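# Screw down all raised hub cover screws, release screwdriver

## Task

Tighten each screw that still sticks up from the hub cover until it sits fully down, using the screwdriver (it only spins while its bit is pressed in). Then release the screwdriver and pull the gripper away from it.

## Robot and tools

Robot: two six-joint arms, left_arm and right_arm, each ending in a parallel gripper. The names are labels only and do not mean left or right in a picture. Each result has images from cam_left_wrist and cam_right_wrist, both 616x616 and in that order.

Scene frame: one frame shared by both arms. The origin is on the table surface midway between the arms, +z is up, +x runs out across the table, and left_arm sits toward +y. Each result prints a state line per arm with end_effector_position (metres) and end_effector_quat_wxyz. That position is the point between the finger pads, roughly 1 cm short of the fingertips, and it gets less accurate the farther the arm reaches. The fingers point along the gripper's +z axis and close along its y axis.

Joint order (this alone counts): shoulder, elbow, waist, wrist pitch, wrist yaw, wrist roll. Angles are in radians. Stated ranges: shoulder 0.000 to 3.142, elbow 0.000 to 3.142, waist -2.618 to 3.054, wrist pitch -1.571 to 1.571, wrist yaw -1.571 to 1.571, wrist roll -2.094 to 2.094. Real ends may sit up to 0.036 rad either way. A target more than 0.036 past a stated end, and farther out than the current angle, gets the call rejected; a target past the real end is clipped there, reported as "joint sent to its limit" (no such line does not prove there is more room).

Row layout: every command row is one flat list of 14 numbers covering both arms: left_arm's six joint angles then its opening, then right_arm's six angles then its opening. All are absolute targets, not offsets. Opening is on a scale from -1 (closed) to +1 (fully open). An optional 12 further numbers (0 to 1) scale each joint's position gain, left_arm's six then right_arm's six in joint order; they persist until changed.

Tools:
- execute_actions(actions): a list of actions, each a table of up to 15 rows; each row lasts one control step of 1/30 s, and a short table repeats its final row to fill 15 steps. An empty list just returns the current state and images. Results also list joint angles at some steps; HELD with an arm label means part of that arm's row was held back.
- move(target, speed, blocking): target is one 14-number row of absolute angles; all joints travel along paths that finish together, so the hand sweeps a curve. speed (0.01 to 2 rad/s, default 0.5) caps the joint with the longest path. Paths last between 0.5 and 10 s; longer ones are cut off at 10 s. Nothing avoids obstacles or the other arm. Finger openings are applied at the start. The result adds a "move:" line: the ending (done, off_target, moving, held, fault), limits=held or limits=none, and each arm's joint farthest from target. With blocking=false the call returns after 0.5 s; then execute_actions and new moves are refused until wait or stop shows the move has ended.
- wait(seconds): 0 to 10; arms keep their last command; returns early if a running move finishes.
- stop(): brakes a running move; fingers keep moving; fast arms need room to brake.
- zoom_image(camera, region): region is [x0, y0, x1, y1] in pixels from the top-left corner, up to 504 by 504, of cam_left_wrist or cam_right_wrist.
- finished_scene(scene): give the current scene's number; irreversible; the result tells whether the goal was met and may give a new task. Replying without any tool call ends everything.

Motion limits: each step, a joint's command may lead its measured angle by at most 0.202 (waist), 0.258 (shoulder), 0.238 (elbow), 0.573 (wrist pitch), 0.522 (wrist yaw and roll) rad, and whole-arm targets are scaled back if they would place the gripper over 70 mm from where it is. So far targets take several actions, and an unfinished motion must be re-sent. "Joint targets" in a result shows what joints are currently driven toward; resend those values to hold still. "joint command not followed" means a clearance check altered some joint targets.

Result lines: Joint positions and Joint velocities give, per arm, the six joints then finger gap in metres (0.094 open). grip_measured gives the opening on the command scale; readings may be off by about 1 mm per gripper. To keep hold of the screwdriver, command roughly 0.03 below grip_measured (smaller gap lighter). Pads push about 50 to 62 N at most; very thin parts get less. Joint torques are total drive output with offsets, friction and noise, so treat them loosely.

Pressing: faster contact hits harder, and targets set deeper past contact press harder. An arm stopped by an object keeps pushing; a fresh command may release it. During a move a pressing arm may relax first.

Heat: sustained load warms motors. MOTOR HOT appears at 75 °C; 90 °C halts that arm for 10 s; 100 °C makes that arm go limp and drop. These show as OVER-TEMPERATURE FAULT lines.

Avoid: dropping or slipping the screwdriver, slamming into things, shoving hard, arms colliding or pressing on each other, and knocking anything off the work area. Brief outside tugs on held parts or pushes on loose ones can occur. Finish with each screw fully seated, the screwdriver released and the gripper clear; smooth, efficient motion is preferred.

Each tool is called after "Request:" as name([rows], argument=value, ...), one row to a line, values as JSON.

## Session

I'll start by checking the state and camera images.

Request:
execute_actions(actions=[])

Scene clock: 0.00 s.
left_arm: end_effector_position=(+0.6419, +0.1988, +0.2092) grip_measured=+1.000 end_effector_quat_wxyz=(+0.598, -0.552, +0.445, -0.373) | right_arm: end_effector_position=(+0.2203, -0.0994, +0.1456) grip_measured=+1.000 end_effector_quat_wxyz=(+0.345, -0.263, +0.900, +0.029)
Joint names: [shoulder, elbow, waist, wrist pitch, wrist yaw, wrist roll]
Joint positions: left_arm=[ 2.346  1.715 -0.458  0.621 -0.797 -1.456  0.094] | right_arm=[ 0.844  0.691  0.832 -0.791  0.353  0.245  0.094]
Joint velocities: left_arm=[-0.007  0.012 -0.002  0.051 -0.037 -0.081  0.   ] | right_arm=[-0.022 -0.002 -0.007 -0.022  0.007 -0.022  0.   ]
Joint torques (N m, as the arm reports them, + toward a larger angle): no reading
Motor temperatures (°C, as the motors report them): left_arm=[27 29 28 28 30 27] | right_arm=[29 30 28 27 28 27]
Joint targets: left_arm=[2.344 1.719 -0.458 0.607 -0.797 -1.452] | right_arm=[0.838 0.694 0.832 -0.802 0.358 0.245]
Joint stiffness scale: left_arm=[1. 1. 1. 1. 1. 1.] | right_arm=[1. 1. 1. 1. 1. 1.]

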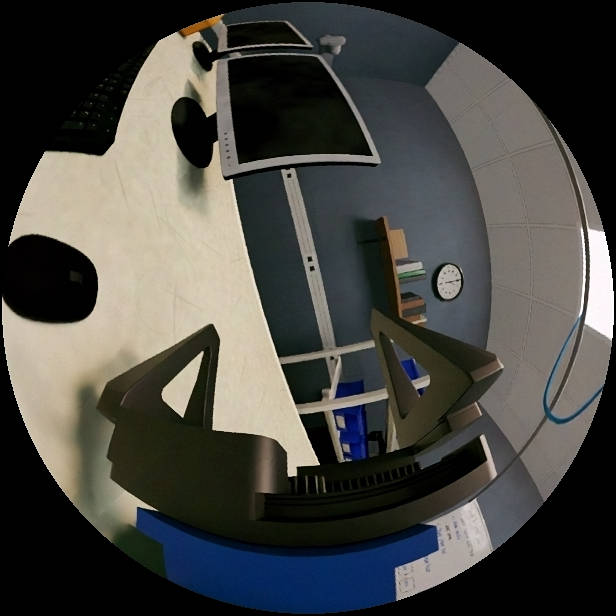

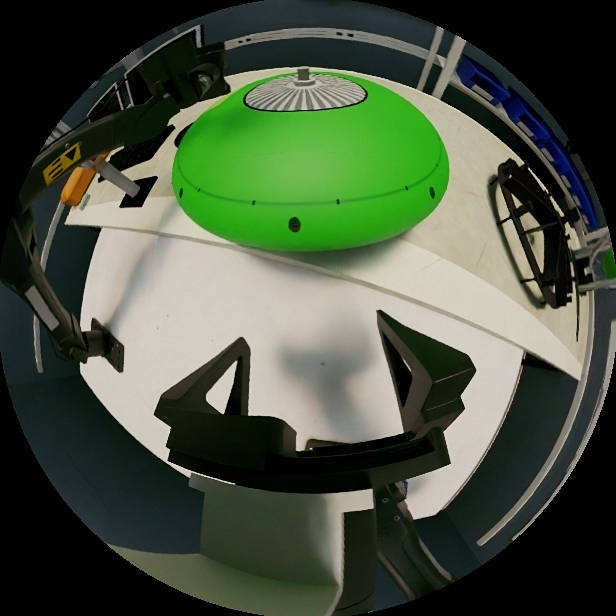

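Request:
zoom_image(camera="cam_right_wrist", region=[20, 20, 420, 260])

Region (20, 20, 420, 260) of cam_right_wrist's 616x616 image, scaled by 1.260, with more detail than that image has; it fills the top 302 rows of this view, and the rest is white.

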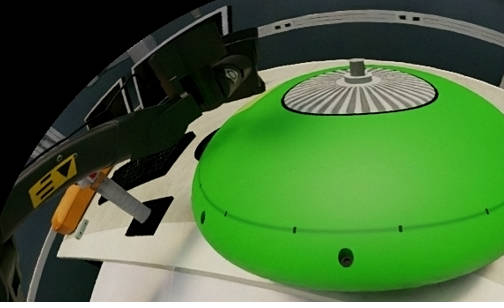

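Request:
move(target=[1.3, 1.6, -0.3, -1.2, 0.0, 0.0, 1.0, 0.9, 1.2, 0.5, -1.1, 0.0, 0.0, 1.0], speed=0.8)

Scene clock: 5.40 s.
left_arm: end_effector_position=(+0.3237, +0.2687, +0.2832) grip_measured=+1.000 end_effector_quat_wxyz=(+0.282, +0.146, +0.947, -0.042) | right_arm: end_effector_position=(+0.2325, -0.1118, +0.2752) grip_measured=+1.000 end_effector_quat_wxyz=(+0.365, -0.272, +0.883, +0.113)
Joint names: [shoulder, elbow, waist, wrist pitch, wrist yaw, wrist roll]
Joint positions: left_arm=[ 1.344  1.579 -0.311 -1.228 -0.007 -0.007  0.094] | right_arm=[ 0.883  1.177  0.508 -1.08   0.005  0.007  0.094]
Joint velocities: left_arm=[-0.007 -0.002 -0.012 -0.007  0.066 -0.022  0.   ] | right_arm=[ 0.017 -0.012  0.007 -0.066  0.037  0.066  0.   ]
Joint torques (N m, as the arm reports them, + toward a larger angle): left_arm=[-7.44  6.5   0.95  1.51  0.06  0.08] | right_arm=[ 1.   10.26 -0.66  1.69 -0.06 -0.04]
Motor temperatures (°C, as the motors report them): left_arm=[32 30 28 29 30 27] | right_arm=[29 31 28 27 28 27]
Joint targets: left_arm=[1.300 1.600 -0.300 -1.200 -0.000 -0.000] | right_arm=[0.900 1.200 0.500 -1.100 -0.000 0.000]
Joint stiffness scale: left_arm=[1. 1. 1. 1. 1. 1.] | right_arm=[1. 1. 1. 1. 1. 1.]
move: off_target (left_arm, right_arm); limits=none; left_arm: farthest joint: the shoulder, 0.044 radians from its target (1.046 radians at the start); right_arm: farthest joint: the elbow, 0.023 radians from its target (0.509 radians at the start)

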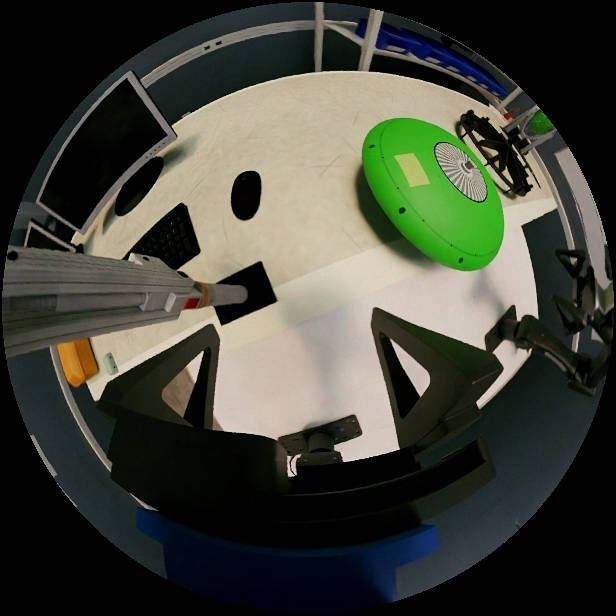

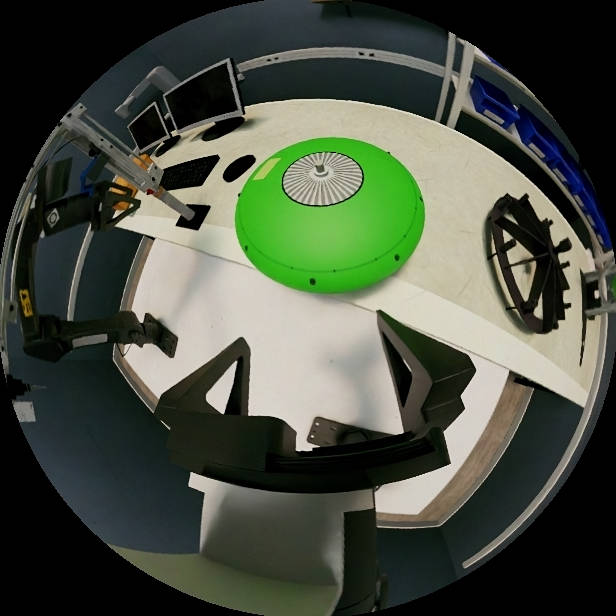

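Request:
zoom_image(camera="cam_right_wrist", region=[0, 60, 240, 440])

Request:
move(target=[1.3, 1.6, -0.3, -1.2, 0.0, 0.0, 1.0, 0.6, 0.9, 1.1, -0.5, 0.0, 0.0, 1.0], speed=0.8)

Region (0, 60, 240, 440) of cam_right_wrist's 616x616 image, scaled by 1.326, with more detail than that image has; it fills the left 318 columns of this view, and the rest is white.

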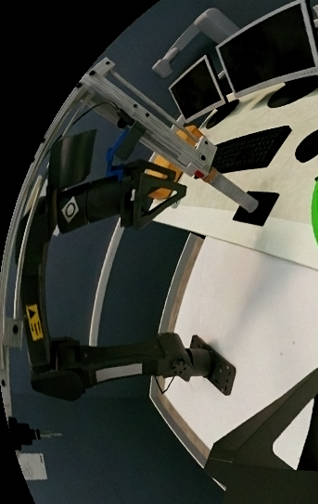

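Scene clock: 7.40 s.
left_arm: end_effector_position=(+0.3236, +0.2687, +0.2825) grip_measured=+1.000 end_effector_quat_wxyz=(+0.280, +0.147, +0.948, -0.042) | right_arm: end_effector_position=(+0.1292, -0.0041, +0.3532) grip_measured=+1.000 end_effector_quat_wxyz=(+0.524, -0.431, +0.642, +0.357)
Joint names: [shoulder, elbow, waist, wrist pitch, wrist yaw, wrist roll]
Joint positions: left_arm=[ 1.346  1.579 -0.311 -1.229 -0.007 -0.006  0.094] | right_arm=[ 0.624  0.921  1.092 -0.494  0.     0.006  0.094]
Joint velocities: left_arm=[ 0.007  0.007 -0.002 -0.007  0.066 -0.051  0.   ] | right_arm=[ 0.012  0.002 -0.017 -0.007 -0.022  0.007  0.   ]
Joint torques (N m, as the arm reports them, + toward a larger angle): left_arm=[-7.59  6.46  0.84  1.51  0.05  0.06] | right_arm=[-0.73  6.63  0.66  2.28 -0.01 -0.06]
Motor temperatures (°C, as the motors report them): left_arm=[32 30 28 30 30 27] | right_arm=[29 31 28 28 28 27]
Joint targets: left_arm=[1.300 1.600 -0.300 -1.200 0.000 0.000] | right_arm=[0.600 0.900 1.100 -0.500 0.000 -0.000]
Joint stiffness scale: left_arm=[1. 1. 1. 1. 1. 1.] | right_arm=[1. 1. 1. 1. 1. 1.]
move: off_target (left_arm, right_arm); limits=none; left_arm: farthest joint: the shoulder, 0.046 radians from its target (0.044 radians at the start); right_arm: farthest joint: the shoulder, 0.024 radians from its target (0.283 radians at the start)

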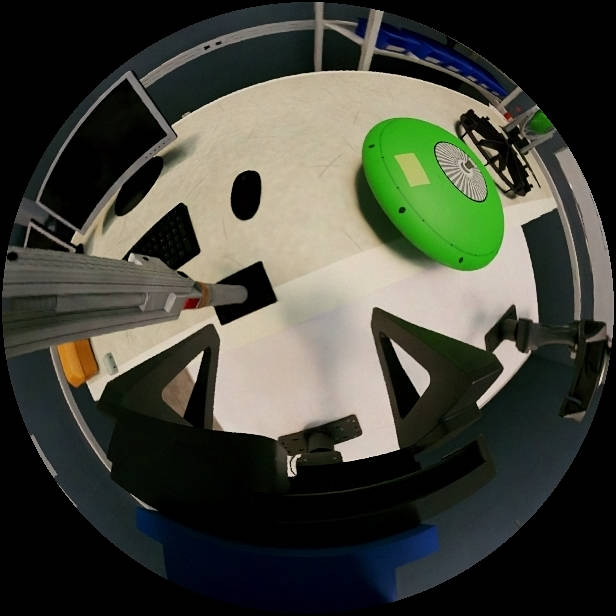

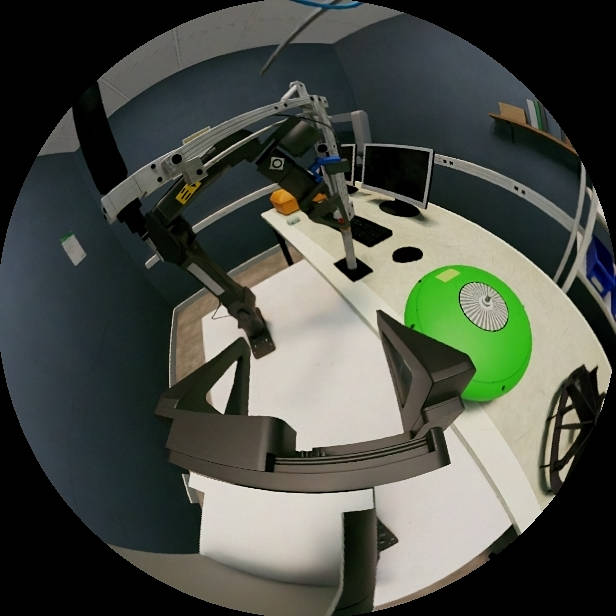

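Request:
zoom_image(camera="cam_right_wrist", region=[40, 40, 400, 300])

Region (40, 40, 400, 300) of cam_right_wrist's 616x616 image, scaled by 1.400, with more detail than that image has.

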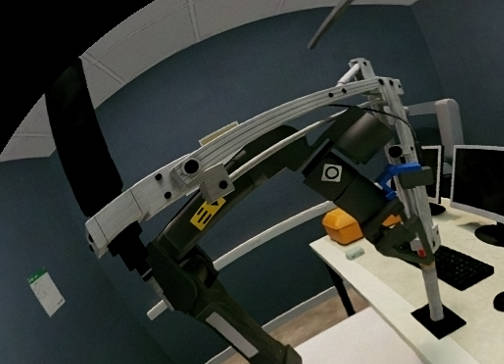

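Request:
move(target=[1.25, 1.15, -0.4, -0.9, 0.0, 0.0, 1.0, 0.6, 0.9, 1.1, -0.5, 0.0, 0.0, 1.0], speed=0.3)

Scene clock: 10.83 s.
left_arm: end_effector_position=(+0.3178, +0.2433, +0.1926) grip_measured=+1.000 end_effector_quat_wxyz=(+0.268, +0.185, +0.944, -0.051) | right_arm: end_effector_position=(+0.1293, -0.0038, +0.3545) grip_measured=+1.000 end_effector_quat_wxyz=(+0.526, -0.430, +0.640, +0.358)
Joint names: [shoulder, elbow, waist, wrist pitch, wrist yaw, wrist roll]
Joint positions: left_arm=[ 1.277  1.168 -0.39  -0.909 -0.006 -0.006  0.094] | right_arm=[ 0.624  0.921  1.092 -0.489  0.     0.006  0.094]
Joint velocities: left_arm=[ 0.002 -0.012 -0.012  0.037  0.007  0.037  0.   ] | right_arm=[ 0.007 -0.007  0.002 -0.037  0.022 -0.066  0.   ]
Joint torques (N m, as the arm reports them, + toward a larger angle): left_arm=[-6.01  4.44 -0.8   1.26  0.04  0.06] | right_arm=[-0.68  6.69  0.57  2.21 -0.02 -0.05]
Motor temperatures (°C, as the motors report them): left_arm=[32 30 28 30 30 27] | right_arm=[29 32 28 29 28 27]
Joint targets: left_arm=[1.250 1.150 -0.400 -0.900 0.000 -0.000] | right_arm=[0.600 0.900 1.100 -0.500 -0.000 -0.000]
Joint stiffness scale: left_arm=[1. 1. 1. 1. 1. 1.] | right_arm=[1. 1. 1. 1. 1. 1.]
move: off_target (left_arm, right_arm); limits=none; left_arm: farthest joint: the shoulder, 0.027 radians from its target (0.096 radians at the start); right_arm: farthest joint: the shoulder, 0.024 radians from its target (0.024 radians at the start)

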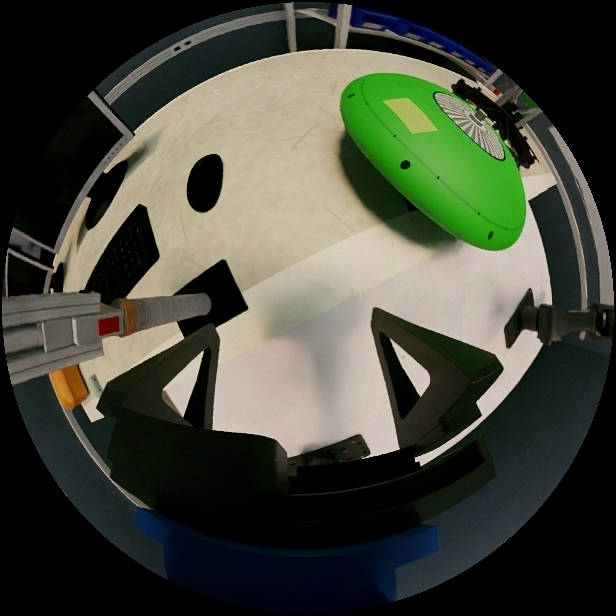

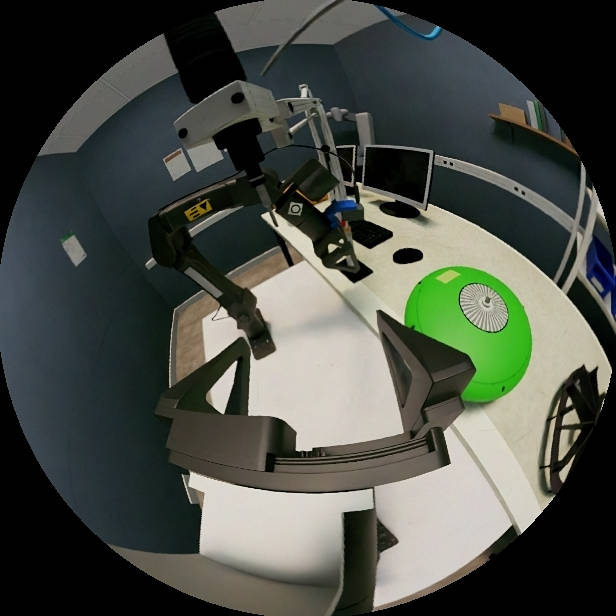

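Request:
execute_actions(actions=[])

Scene clock: 11.00 s.
left_arm: end_effector_position=(+0.3179, +0.2432, +0.1927) grip_measured=+1.000 end_effector_quat_wxyz=(+0.268, +0.185, +0.944, -0.051) | right_arm: end_effector_position=(+0.1293, -0.0038, +0.3545) grip_measured=+1.000 end_effector_quat_wxyz=(+0.526, -0.430, +0.640, +0.358)
Joint names: [shoulder, elbow, waist, wrist pitch, wrist yaw, wrist roll]
Joint positions: left_arm=[ 1.277  1.168 -0.39  -0.909 -0.006 -0.006  0.094] | right_arm=[ 0.624  0.921  1.092 -0.489  0.     0.006  0.094]
Joint velocities: left_arm=[-0.012  0.002  0.002 -0.051 -0.051 -0.007  0.   ] | right_arm=[ 0.002  0.002 -0.012 -0.022 -0.022 -0.022  0.   ]
Joint torques (N m, as the arm reports them, + toward a larger angle): left_arm=[-6.02  4.48 -0.78  1.27  0.03  0.04] | right_arm=[-0.74  6.66  0.72  2.19 -0.05 -0.03]
Motor temperatures (°C, as the motors report them): left_arm=[32 30 28 30 30 27] | right_arm=[29 32 28 29 28 27]
Joint targets: left_arm=[1.250 1.150 -0.400 -0.900 0.000 -0.000] | right_arm=[0.600 0.900 1.100 -0.500 -0.000 -0.000]
Joint stiffness scale: left_arm=[1. 1. 1. 1. 1. 1.] | right_arm=[1. 1. 1. 1. 1. 1.]

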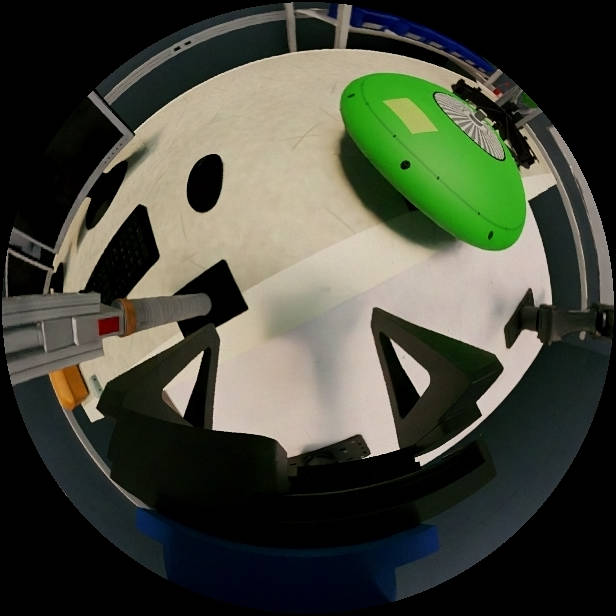

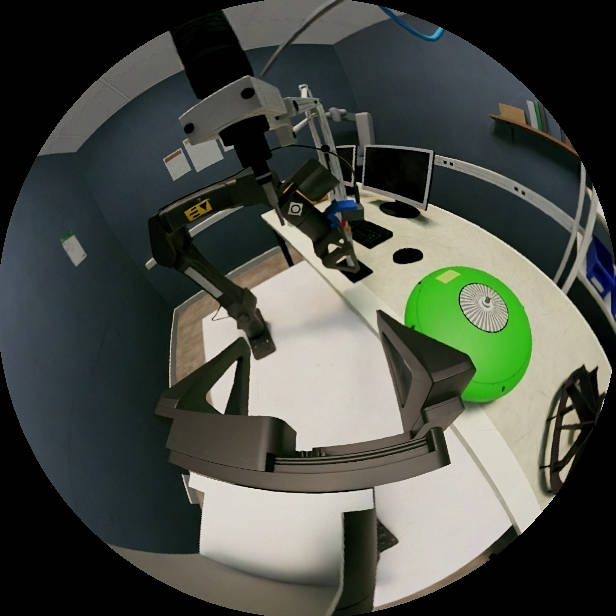

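Request:
move(target=[0.4, 0.35, -0.5, 0.2, 0.0, 0.0, 1.0, 0.1, 0.1, 0.8, 0.2, 0.0, 0.0, 1.0], speed=0.7)

Scene clock: 13.73 s.
left_arm: end_effector_position=(+0.2600, +0.2380, +0.3084) grip_measured=+1.000 end_effector_quat_wxyz=(+0.732, +0.156, +0.637, -0.185) | right_arm: end_effector_position=(+0.1835, -0.0557, +0.2563) grip_measured=+1.000 end_effector_quat_wxyz=(+0.693, -0.277, +0.573, +0.340)
Joint names: [shoulder, elbow, waist, wrist pitch, wrist yaw, wrist roll]
Joint positions: left_arm=[ 0.425  0.37  -0.49   0.194 -0.006 -0.006  0.094] | right_arm=[0.129 0.115 0.808 0.206 0.    0.006 0.094]
Joint velocities: left_arm=[ 0.002 -0.002  0.002  0.051 -0.066  0.022  0.   ] | right_arm=[-0.002 -0.017  0.012  0.022 -0.007 -0.051  0.   ]
Joint torques (N m, as the arm reports them, + toward a larger angle): left_arm=[-0.55  4.78 -0.83  1.88  0.05  0.05] | right_arm=[ 0.02  7.98 -0.79  2.16 -0.02 -0.06]
Motor temperatures (°C, as the motors report them): left_arm=[32 30 28 31 30 27] | right_arm=[29 32 28 29 28 27]
Joint targets: left_arm=[0.400 0.350 -0.500 0.200 -0.000 -0.000] | right_arm=[0.100 0.100 0.800 0.200 0.000 -0.000]
Joint stiffness scale: left_arm=[1. 1. 1. 1. 1. 1.] | right_arm=[1. 1. 1. 1. 1. 1.]
move: off_target (left_arm, right_arm); limits=none; left_arm: farthest joint: the shoulder, 0.025 radians from its target (0.877 radians at the start); right_arm: farthest joint: the shoulder, 0.029 radians from its target (0.524 radians at the start)

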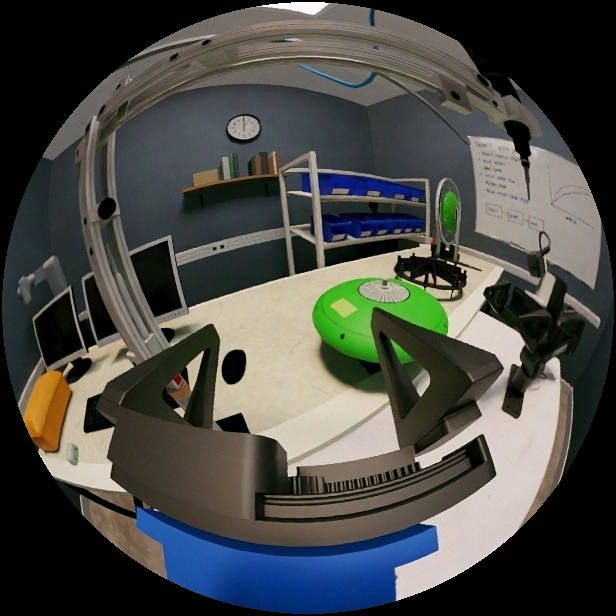

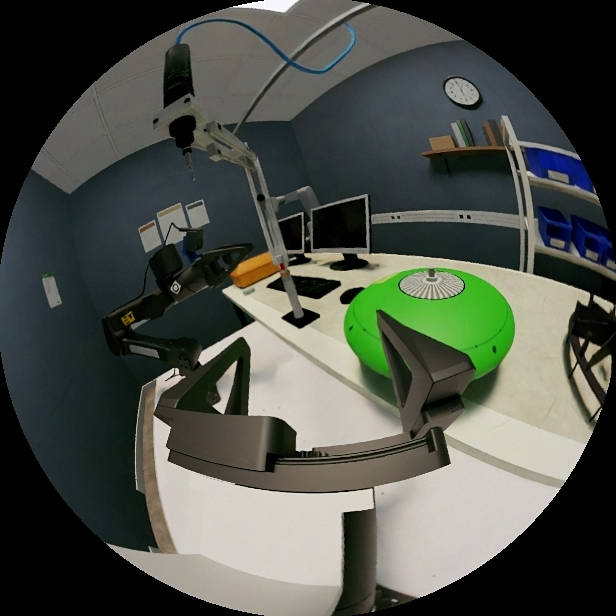

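Request:
move(target=[0.4, 0.35, -0.5, 0.2, 0.0, 0.0, 1.0, 0.5, 0.7, 0.2, -0.2, 0.0, 0.0, 1.0], speed=0.9)

Request:
move(target=[0.4, 0.35, -0.5, 0.2, 0.0, 0.0, 1.0, 1.666, 1.89, 0.33, -1.2, 0.0, 0.0, 1.0], speed=0.9)

Scene clock: 17.03 s.
left_arm: end_effector_position=(+0.2600, +0.2380, +0.3086) grip_measured=+1.000 end_effector_quat_wxyz=(+0.732, +0.156, +0.637, -0.185) | right_arm: end_effector_position=(+0.2822, -0.1714, +0.3529) grip_measured=+1.000 end_effector_quat_wxyz=(+0.705, -0.104, +0.692, +0.111)
Joint names: [shoulder, elbow, waist, wrist pitch, wrist yaw, wrist roll]
Joint positions: left_arm=[ 0.425  0.37  -0.49   0.195 -0.006 -0.006  0.094] | right_arm=[ 0.484  0.68   0.208 -0.177  0.     0.006  0.094]
Joint velocities: left_arm=[ 0.007  0.007 -0.002 -0.095 -0.007  0.037  0.   ] | right_arm=[-0.012  0.002 -0.007 -0.022  0.022 -0.095  0.   ]
Joint torques (N m, as the arm reports them, + toward a larger angle): left_arm=[-0.59  4.73 -0.84  1.89  0.03  0.05] | right_arm=[ 2.71 10.68 -0.68  2.06 -0.01 -0.05]
Motor temperatures (°C, as the motors report them): left_arm=[31 31 28 31 30 27] | right_arm=[29 32 28 30 28 27]
Joint targets: left_arm=[0.400 0.350 -0.500 0.200 -0.000 0.000] | right_arm=[0.500 0.700 0.200 -0.200 -0.000 -0.000]
Joint stiffness scale: left_arm=[1. 1. 1. 1. 1. 1.] | right_arm=[1. 1. 1. 1. 1. 1.]
move: off_target (left_arm, right_arm); limits=none; left_arm: farthest joint: the shoulder, 0.025 radians from its target (0.025 radians at the start); right_arm: farthest joint: the wrist pitch, 0.023 radians from its target (0.406 radians at the start)

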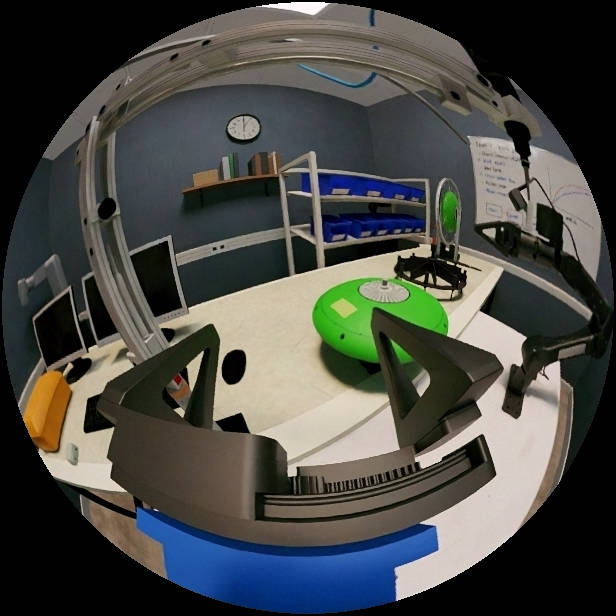

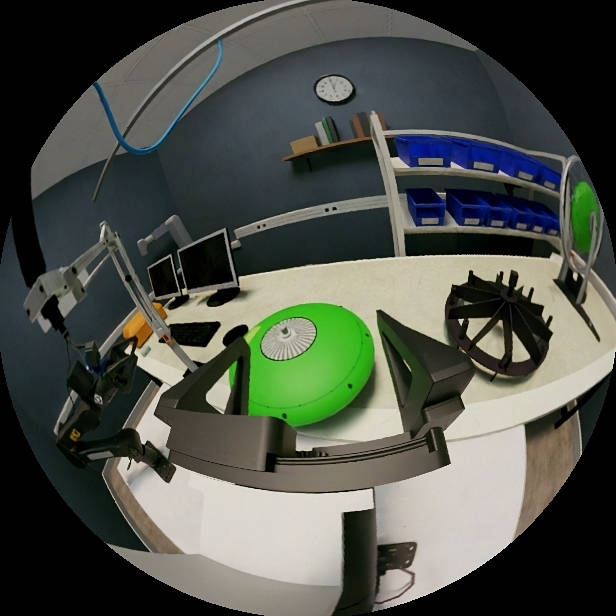

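Scene clock: 19.27 s.
left_arm: end_effector_position=(+0.2600, +0.2380, +0.3086) grip_measured=+1.000 end_effector_quat_wxyz=(+0.732, +0.156, +0.637, -0.185) | right_arm: end_effector_position=(+0.4059, -0.0828, +0.2826) grip_measured=+1.000 end_effector_quat_wxyz=(+0.284, -0.197, +0.936, +0.061)
Joint names: [shoulder, elbow, waist, wrist pitch, wrist yaw, wrist roll]
Joint positions: left_arm=[ 0.425  0.37  -0.49   0.195 -0.006 -0.006  0.094] | right_arm=[ 1.665  1.866  0.323 -1.182  0.     0.006  0.094]
Joint velocities: left_arm=[-0.012  0.002 -0.027 -0.007  0.051 -0.081  0.   ] | right_arm=[ 0.002  0.007  0.017 -0.037 -0.022 -0.007  0.   ]
Joint torques (N m, as the arm reports them, + toward a larger angle): left_arm=[-0.58  4.8  -0.83  1.89  0.04  0.06] | right_arm=[-7.97 10.47  0.62  1.37  0.   -0.05]
Motor temperatures (°C, as the motors report them): left_arm=[31 31 28 32 30 27] | right_arm=[30 33 28 30 28 27]
Joint targets: left_arm=[0.400 0.350 -0.500 0.200 -0.000 0.000] | right_arm=[1.666 1.890 0.330 -1.200 -0.000 0.000]
Joint stiffness scale: left_arm=[1. 1. 1. 1. 1. 1.] | right_arm=[1. 1. 1. 1. 1. 1.]
move: off_target (left_arm, right_arm); limits=none; left_arm: farthest joint: the shoulder, 0.025 radians from its target (0.025 radians at the start); right_arm: farthest joint: the elbow, 0.024 radians from its target (1.210 radians at the start)

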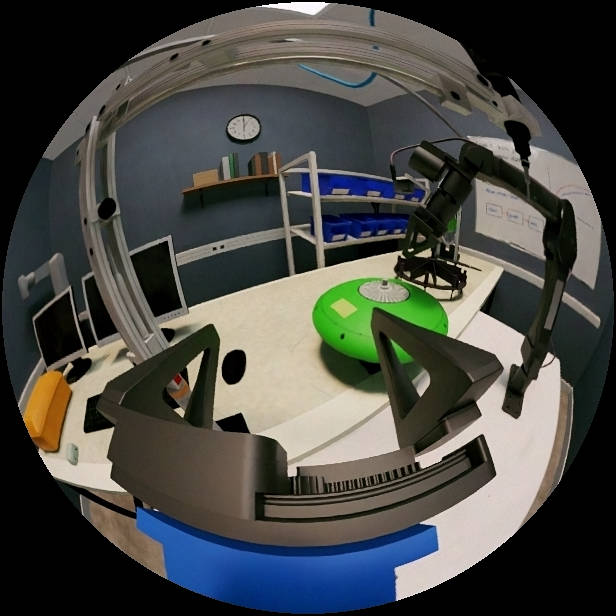

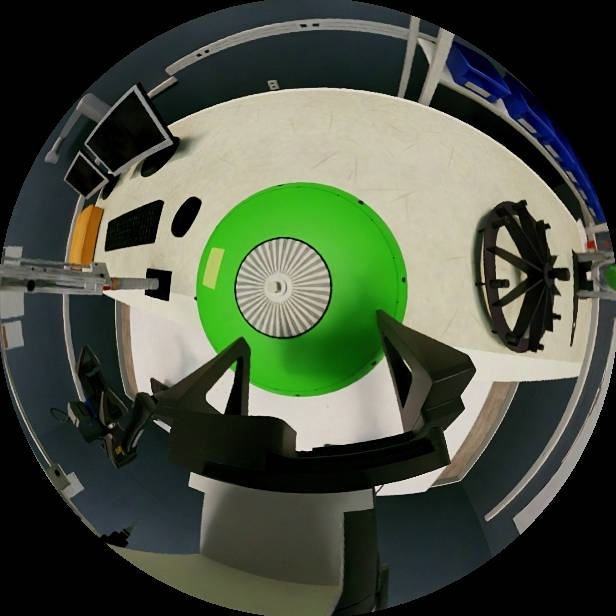

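Request:
zoom_image(camera="cam_right_wrist", region=[180, 170, 420, 410])

Region (180, 170, 420, 410) of cam_right_wrist's 616x616 image, scaled by 2.100, with more detail than that image has.

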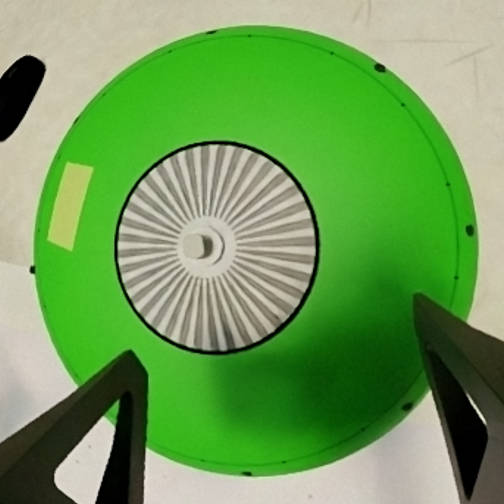

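Request:
zoom_image(camera="cam_right_wrist", region=[330, 170, 430, 300])

Request:
zoom_image(camera="cam_left_wrist", region=[300, 260, 460, 380])

Region (330, 170, 430, 300) of cam_right_wrist's 616x616 image, scaled by 3.877, with more detail than that image has; it fills the left 388 columns of this view, and the rest is white.

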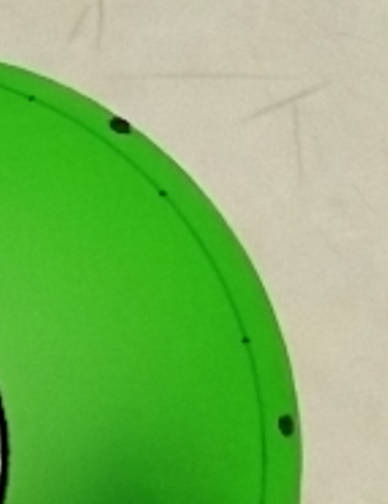

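Region (300, 260, 460, 380) of cam_left_wrist's 616x616 image, scaled by 3.150, with more detail than that image has; it fills the top 378 rows of this view, and the rest is white.

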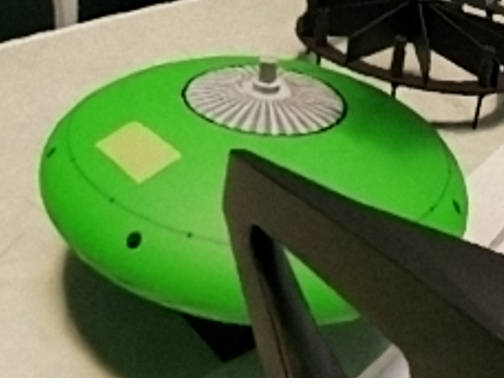

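Request:
move(target=[0.4, 0.35, -0.5, 0.2, 0.0, 0.0, 1.0, 1.85, 2.16, 0.49, -1.55, 0.0, 0.0, 1.0], speed=0.6)

Request:
zoom_image(camera="cam_right_wrist", region=[190, 90, 490, 390])

Scene clock: 23.13 s.
left_arm: end_effector_position=(+0.2600, +0.2380, +0.3086) grip_measured=+1.000 end_effector_quat_wxyz=(+0.732, +0.156, +0.637, -0.185) | right_arm: end_effector_position=(+0.3534, -0.0372, +0.2690) grip_measured=+1.000 end_effector_quat_wxyz=(+0.161, -0.281, +0.945, +0.049)
Joint names: [shoulder, elbow, waist, wrist pitch, wrist yaw, wrist roll]
Joint positions: left_arm=[ 0.425  0.37  -0.49   0.195 -0.006 -0.006  0.094] | right_arm=[ 1.834  2.136  0.487 -1.535  0.     0.006  0.094]
Joint velocities: left_arm=[ 0.012  0.012 -0.022 -0.081  0.037 -0.007  0.   ] | right_arm=[-0.002 -0.017 -0.007  0.037  0.007  0.037  0.   ]
Joint torques (N m, as the arm reports them, + toward a larger angle): left_arm=[-0.61  4.71 -0.81  1.9   0.05  0.06] | right_arm=[-7.95  9.75  0.26  0.96  0.01 -0.06]
Motor temperatures (°C, as the motors report them): left_arm=[30 31 28 32 30 27] | right_arm=[30 33 28 30 28 27]
Joint targets: left_arm=[0.400 0.350 -0.500 0.200 0.000 -0.000] | right_arm=[1.850 2.160 0.490 -1.550 0.000 -0.000]
Joint stiffness scale: left_arm=[1. 1. 1. 1. 1. 1.] | right_arm=[1. 1. 1. 1. 1. 1.]
move: off_target (left_arm, right_arm); limits=none; left_arm: farthest joint: the shoulder, 0.025 radians from its target (0.025 radians at the start); right_arm: farthest joint: the elbow, 0.024 radians from its target (0.294 radians at the start)

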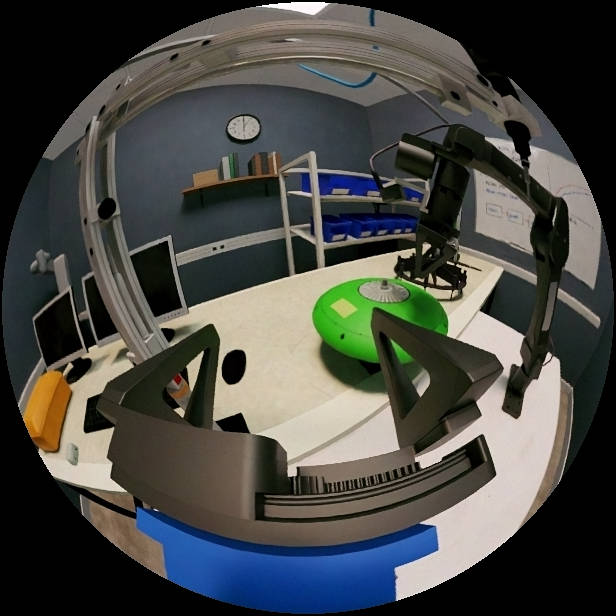

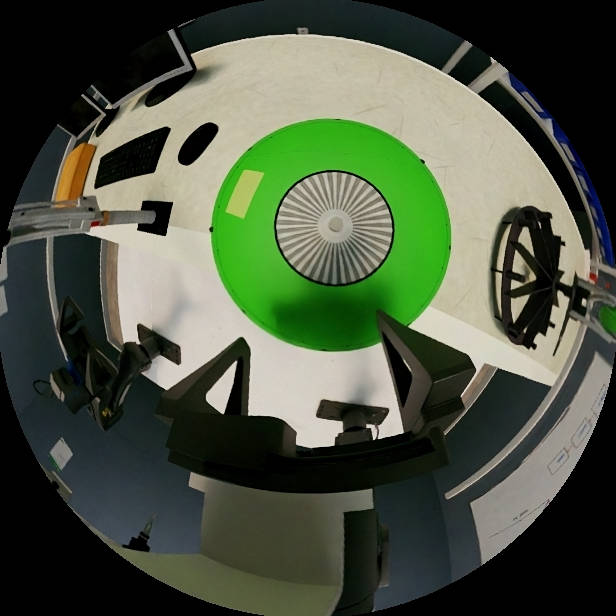

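Region (190, 90, 490, 390) of cam_right_wrist's 616x616 image, scaled by 1.680, with more detail than that image has.

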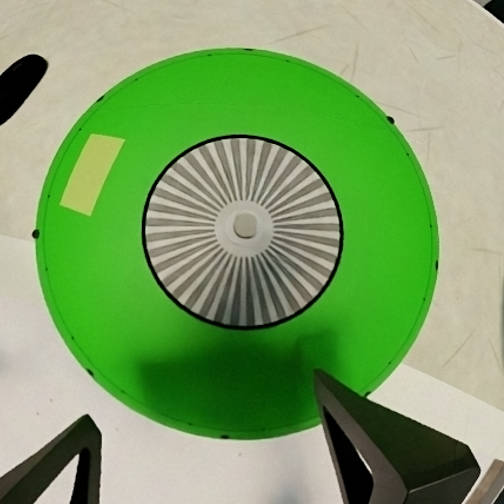

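Request:
zoom_image(camera="cam_right_wrist", region=[230, 290, 430, 370])

Request:
zoom_image(camera="cam_right_wrist", region=[200, 105, 360, 245])

Request:
zoom_image(camera="cam_right_wrist", region=[380, 140, 470, 270])

Region (230, 290, 430, 370) of cam_right_wrist's 616x616 image, scaled by 2.520, with more detail than that image has; it fills the top 202 rows of this view, and the rest is white.

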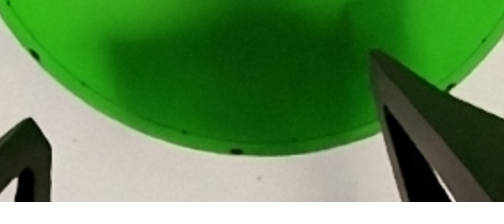

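Region (200, 105, 360, 245) of cam_right_wrist's 616x616 image, scaled by 3.150, with more detail than that image has; it fills the top 441 rows of this view, and the rest is white.

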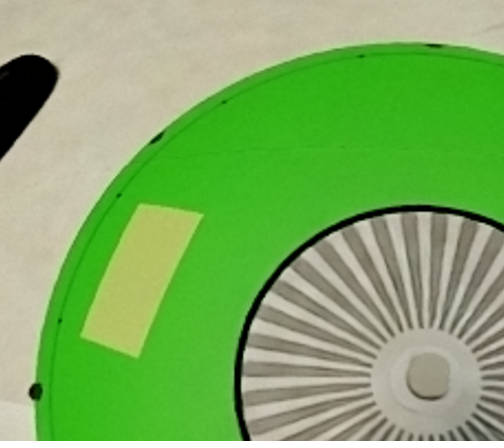

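Region (380, 140, 470, 270) of cam_right_wrist's 616x616 image, scaled by 3.877, with more detail than that image has; it fills the left 349 columns of this view, and the rest is white.

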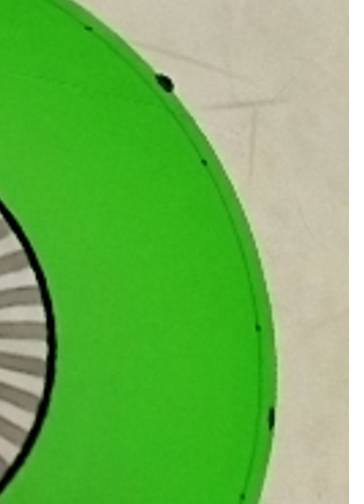

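Request:
move(target=[0.4, 0.35, -0.5, 0.2, 0.0, 0.0, 1.0, 1.05, 1.66, 0.6, -0.6, 1.459, 0.0, 1.0], speed=1.0)

Request:
move(target=[0.4, 0.35, -0.5, 0.2, 0.0, 0.0, 1.0, 1.22, 1.815, 1.97, -0.59, 1.459, 0.0, 1.0], speed=0.9)

Scene clock: 31.30 s.
left_arm: end_effector_position=(+0.2600, +0.2380, +0.3086) grip_measured=+1.000 end_effector_quat_wxyz=(+0.732, +0.156, +0.637, -0.185) | right_arm: end_effector_position=(+0.2559, -0.2943, +0.5425) grip_measured=+1.000 end_effector_quat_wxyz=(+0.661, +0.273, +0.651, -0.253)
Joint names: [shoulder, elbow, waist, wrist pitch, wrist yaw, wrist roll]
Joint positions: left_arm=[ 0.425  0.37  -0.49   0.195 -0.006 -0.006  0.094] | right_arm=[ 1.058  1.679  0.592 -0.594  1.452  0.005  0.094]
Joint velocities: left_arm=[ 0.002  0.007  0.007 -0.007  0.051 -0.037  0.   ] | right_arm=[ 0.007 -0.002  0.002  0.007 -0.051  0.081  0.   ]
Joint torques (N m, as the arm reports them, + toward a larger angle): left_arm=[-0.57  4.78 -0.94  1.89  0.06  0.06] | right_arm=[-0.8   4.44  0.61  1.52  0.01 -0.02]
Motor temperatures (°C, as the motors report them): left_arm=[29 31 28 34 30 27] | right_arm=[31 34 28 29 28 27]
Joint targets: left_arm=[0.400 0.350 -0.500 0.200 -0.000 -0.000] | right_arm=[1.050 1.660 0.600 -0.600 1.459 0.000]
Joint stiffness scale: left_arm=[1. 1. 1. 1. 1. 1.] | right_arm=[1. 1. 1. 1. 1. 1.]
move: off_target (left_arm); limits=none; left_arm: farthest joint: the shoulder, 0.025 radians from its target (0.025 radians at the start); right_arm: farthest joint: the elbow, 0.019 radians from its target (0.476 radians at the start)

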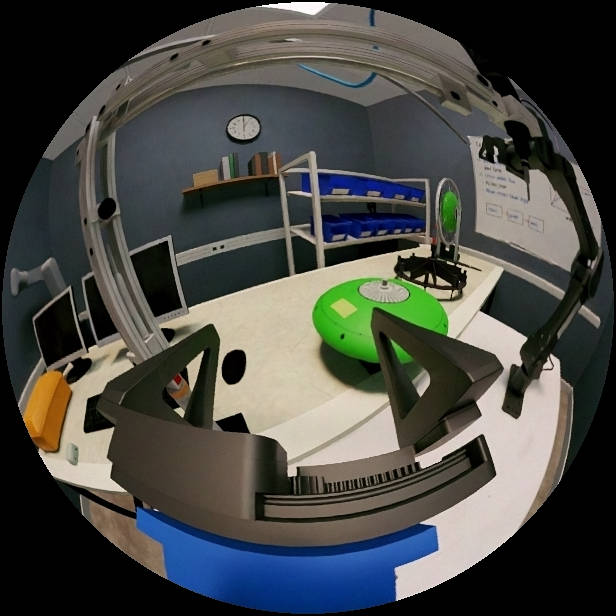

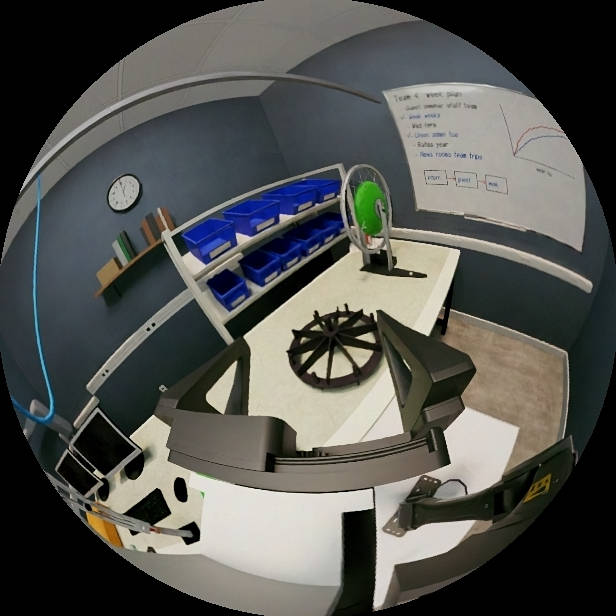

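Scene clock: 33.30 s.
left_arm: end_effector_position=(+0.2600, +0.2380, +0.3086) grip_measured=+1.000 end_effector_quat_wxyz=(+0.732, +0.156, +0.637, -0.185) | right_arm: end_effector_position=(+0.0981, -0.0026, +0.5502) grip_measured=+1.000 end_effector_quat_wxyz=(+0.675, -0.208, +0.676, +0.212)
Joint names: [shoulder, elbow, waist, wrist pitch, wrist yaw, wrist roll]
Joint positions: left_arm=[ 0.425  0.37  -0.49   0.195 -0.006 -0.006  0.094] | right_arm=[ 1.207  1.789  1.962 -0.582  1.457  0.005  0.094]
Joint velocities: left_arm=[ 0.022 -0.012 -0.007 -0.037 -0.037 -0.11   0.   ] | right_arm=[ 0.012 -0.012  0.007  0.037  0.037  0.007  0.   ]
Joint torques (N m, as the arm reports them, + toward a larger angle): left_arm=[-0.57  4.74 -0.83  1.89  0.05  0.05] | right_arm=[-0.84  8.81  0.57  1.49  0.01 -0.05]
Motor temperatures (°C, as the motors report them): left_arm=[29 31 28 34 30 27] | right_arm=[31 34 28 29 28 27]
Joint targets: left_arm=[0.400 0.350 -0.500 0.200 -0.000 0.000] | right_arm=[1.220 1.815 1.970 -0.590 1.459 -0.000]
Joint stiffness scale: left_arm=[1. 1. 1. 1. 1. 1.] | right_arm=[1. 1. 1. 1. 1. 1.]
move: off_target (left_arm, right_arm); limits=none; left_arm: farthest joint: the shoulder, 0.025 radians from its target (0.025 radians at the start); right_arm: farthest joint: the elbow, 0.026 radians from its target (0.136 radians at the start)

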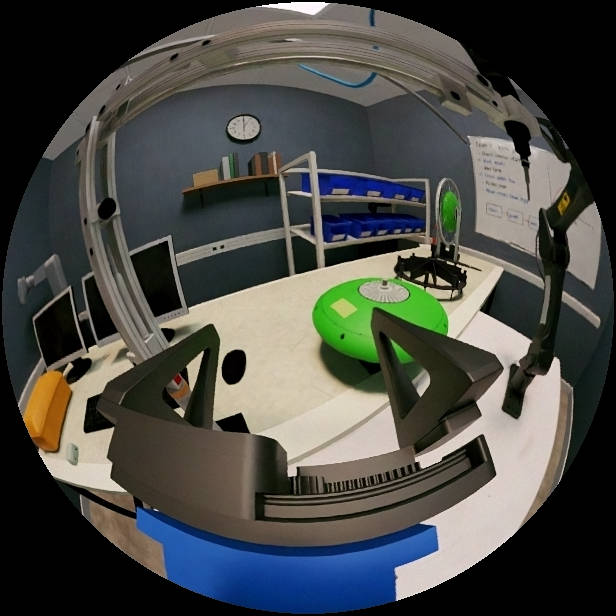

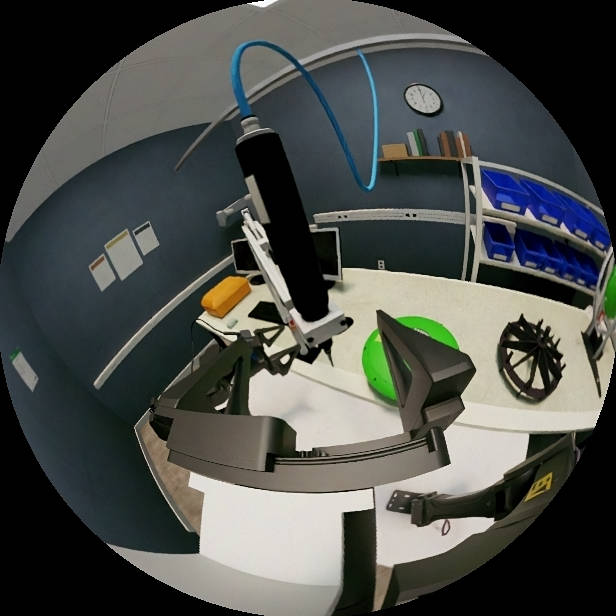

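Request:
move(target=[0.4, 0.35, -0.5, 0.2, 0.0, 0.0, 1.0, 1.455, 1.94, 1.671, -0.47, 1.48, 0.0, 1.0], speed=0.3)

Scene clock: 35.87 s.
left_arm: end_effector_position=(+0.2600, +0.2380, +0.3086) grip_measured=+1.000 end_effector_quat_wxyz=(+0.732, +0.156, +0.637, -0.185) | right_arm: end_effector_position=(+0.1497, +0.0448, +0.5452) grip_measured=+1.000 end_effector_quat_wxyz=(+0.699, -0.103, +0.699, +0.110)
Joint names: [shoulder, elbow, waist, wrist pitch, wrist yaw, wrist roll]
Joint positions: left_arm=[ 0.425  0.37  -0.49   0.195 -0.006 -0.006  0.094] | right_arm=[ 1.445  1.914  1.678 -0.465  1.474  0.005  0.094]
Joint velocities: left_arm=[-0.007  0.007  0.002  0.007 -0.037  0.022  0.   ] | right_arm=[ 0.017 -0.007  0.017 -0.007 -0.022 -0.022  0.   ]
Joint torques (N m, as the arm reports them, + toward a larger angle): left_arm=[-0.58  4.8  -0.87  1.91  0.05  0.04] | right_arm=[-3.91  9.41 -0.62  1.52  0.04 -0.05]
Motor temperatures (°C, as the motors report them): left_arm=[29 31 28 34 30 27] | right_arm=[31 34 28 29 28 27]
Joint targets: left_arm=[0.400 0.350 -0.500 0.200 0.000 -0.000] | right_arm=[1.455 1.940 1.671 -0.470 1.480 -0.000]
Joint stiffness scale: left_arm=[1. 1. 1. 1. 1. 1.] | right_arm=[1. 1. 1. 1. 1. 1.]
move: off_target (left_arm, right_arm); limits=none; left_arm: farthest joint: the shoulder, 0.025 radians from its target (0.025 radians at the start); right_arm: farthest joint: the elbow, 0.026 radians from its target (0.151 radians at the start)

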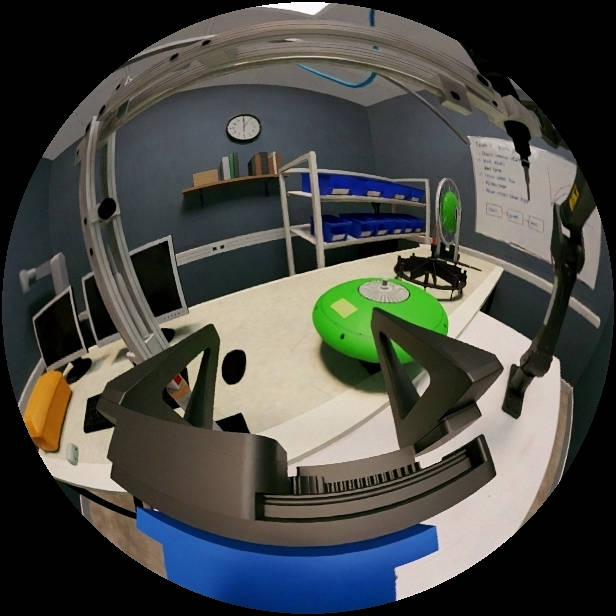

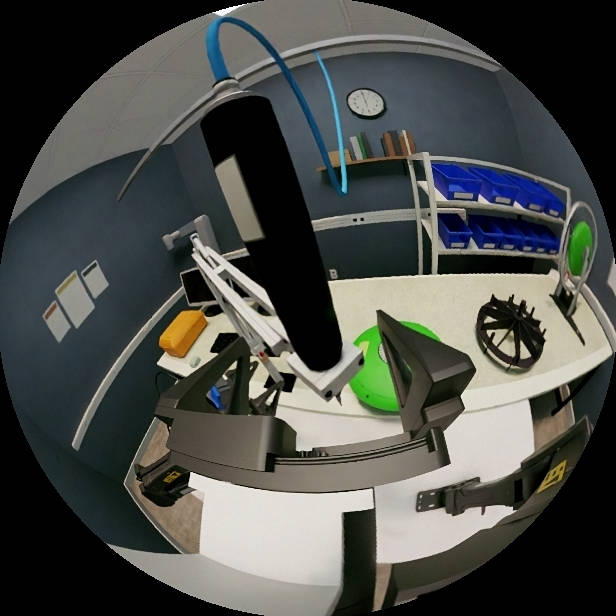

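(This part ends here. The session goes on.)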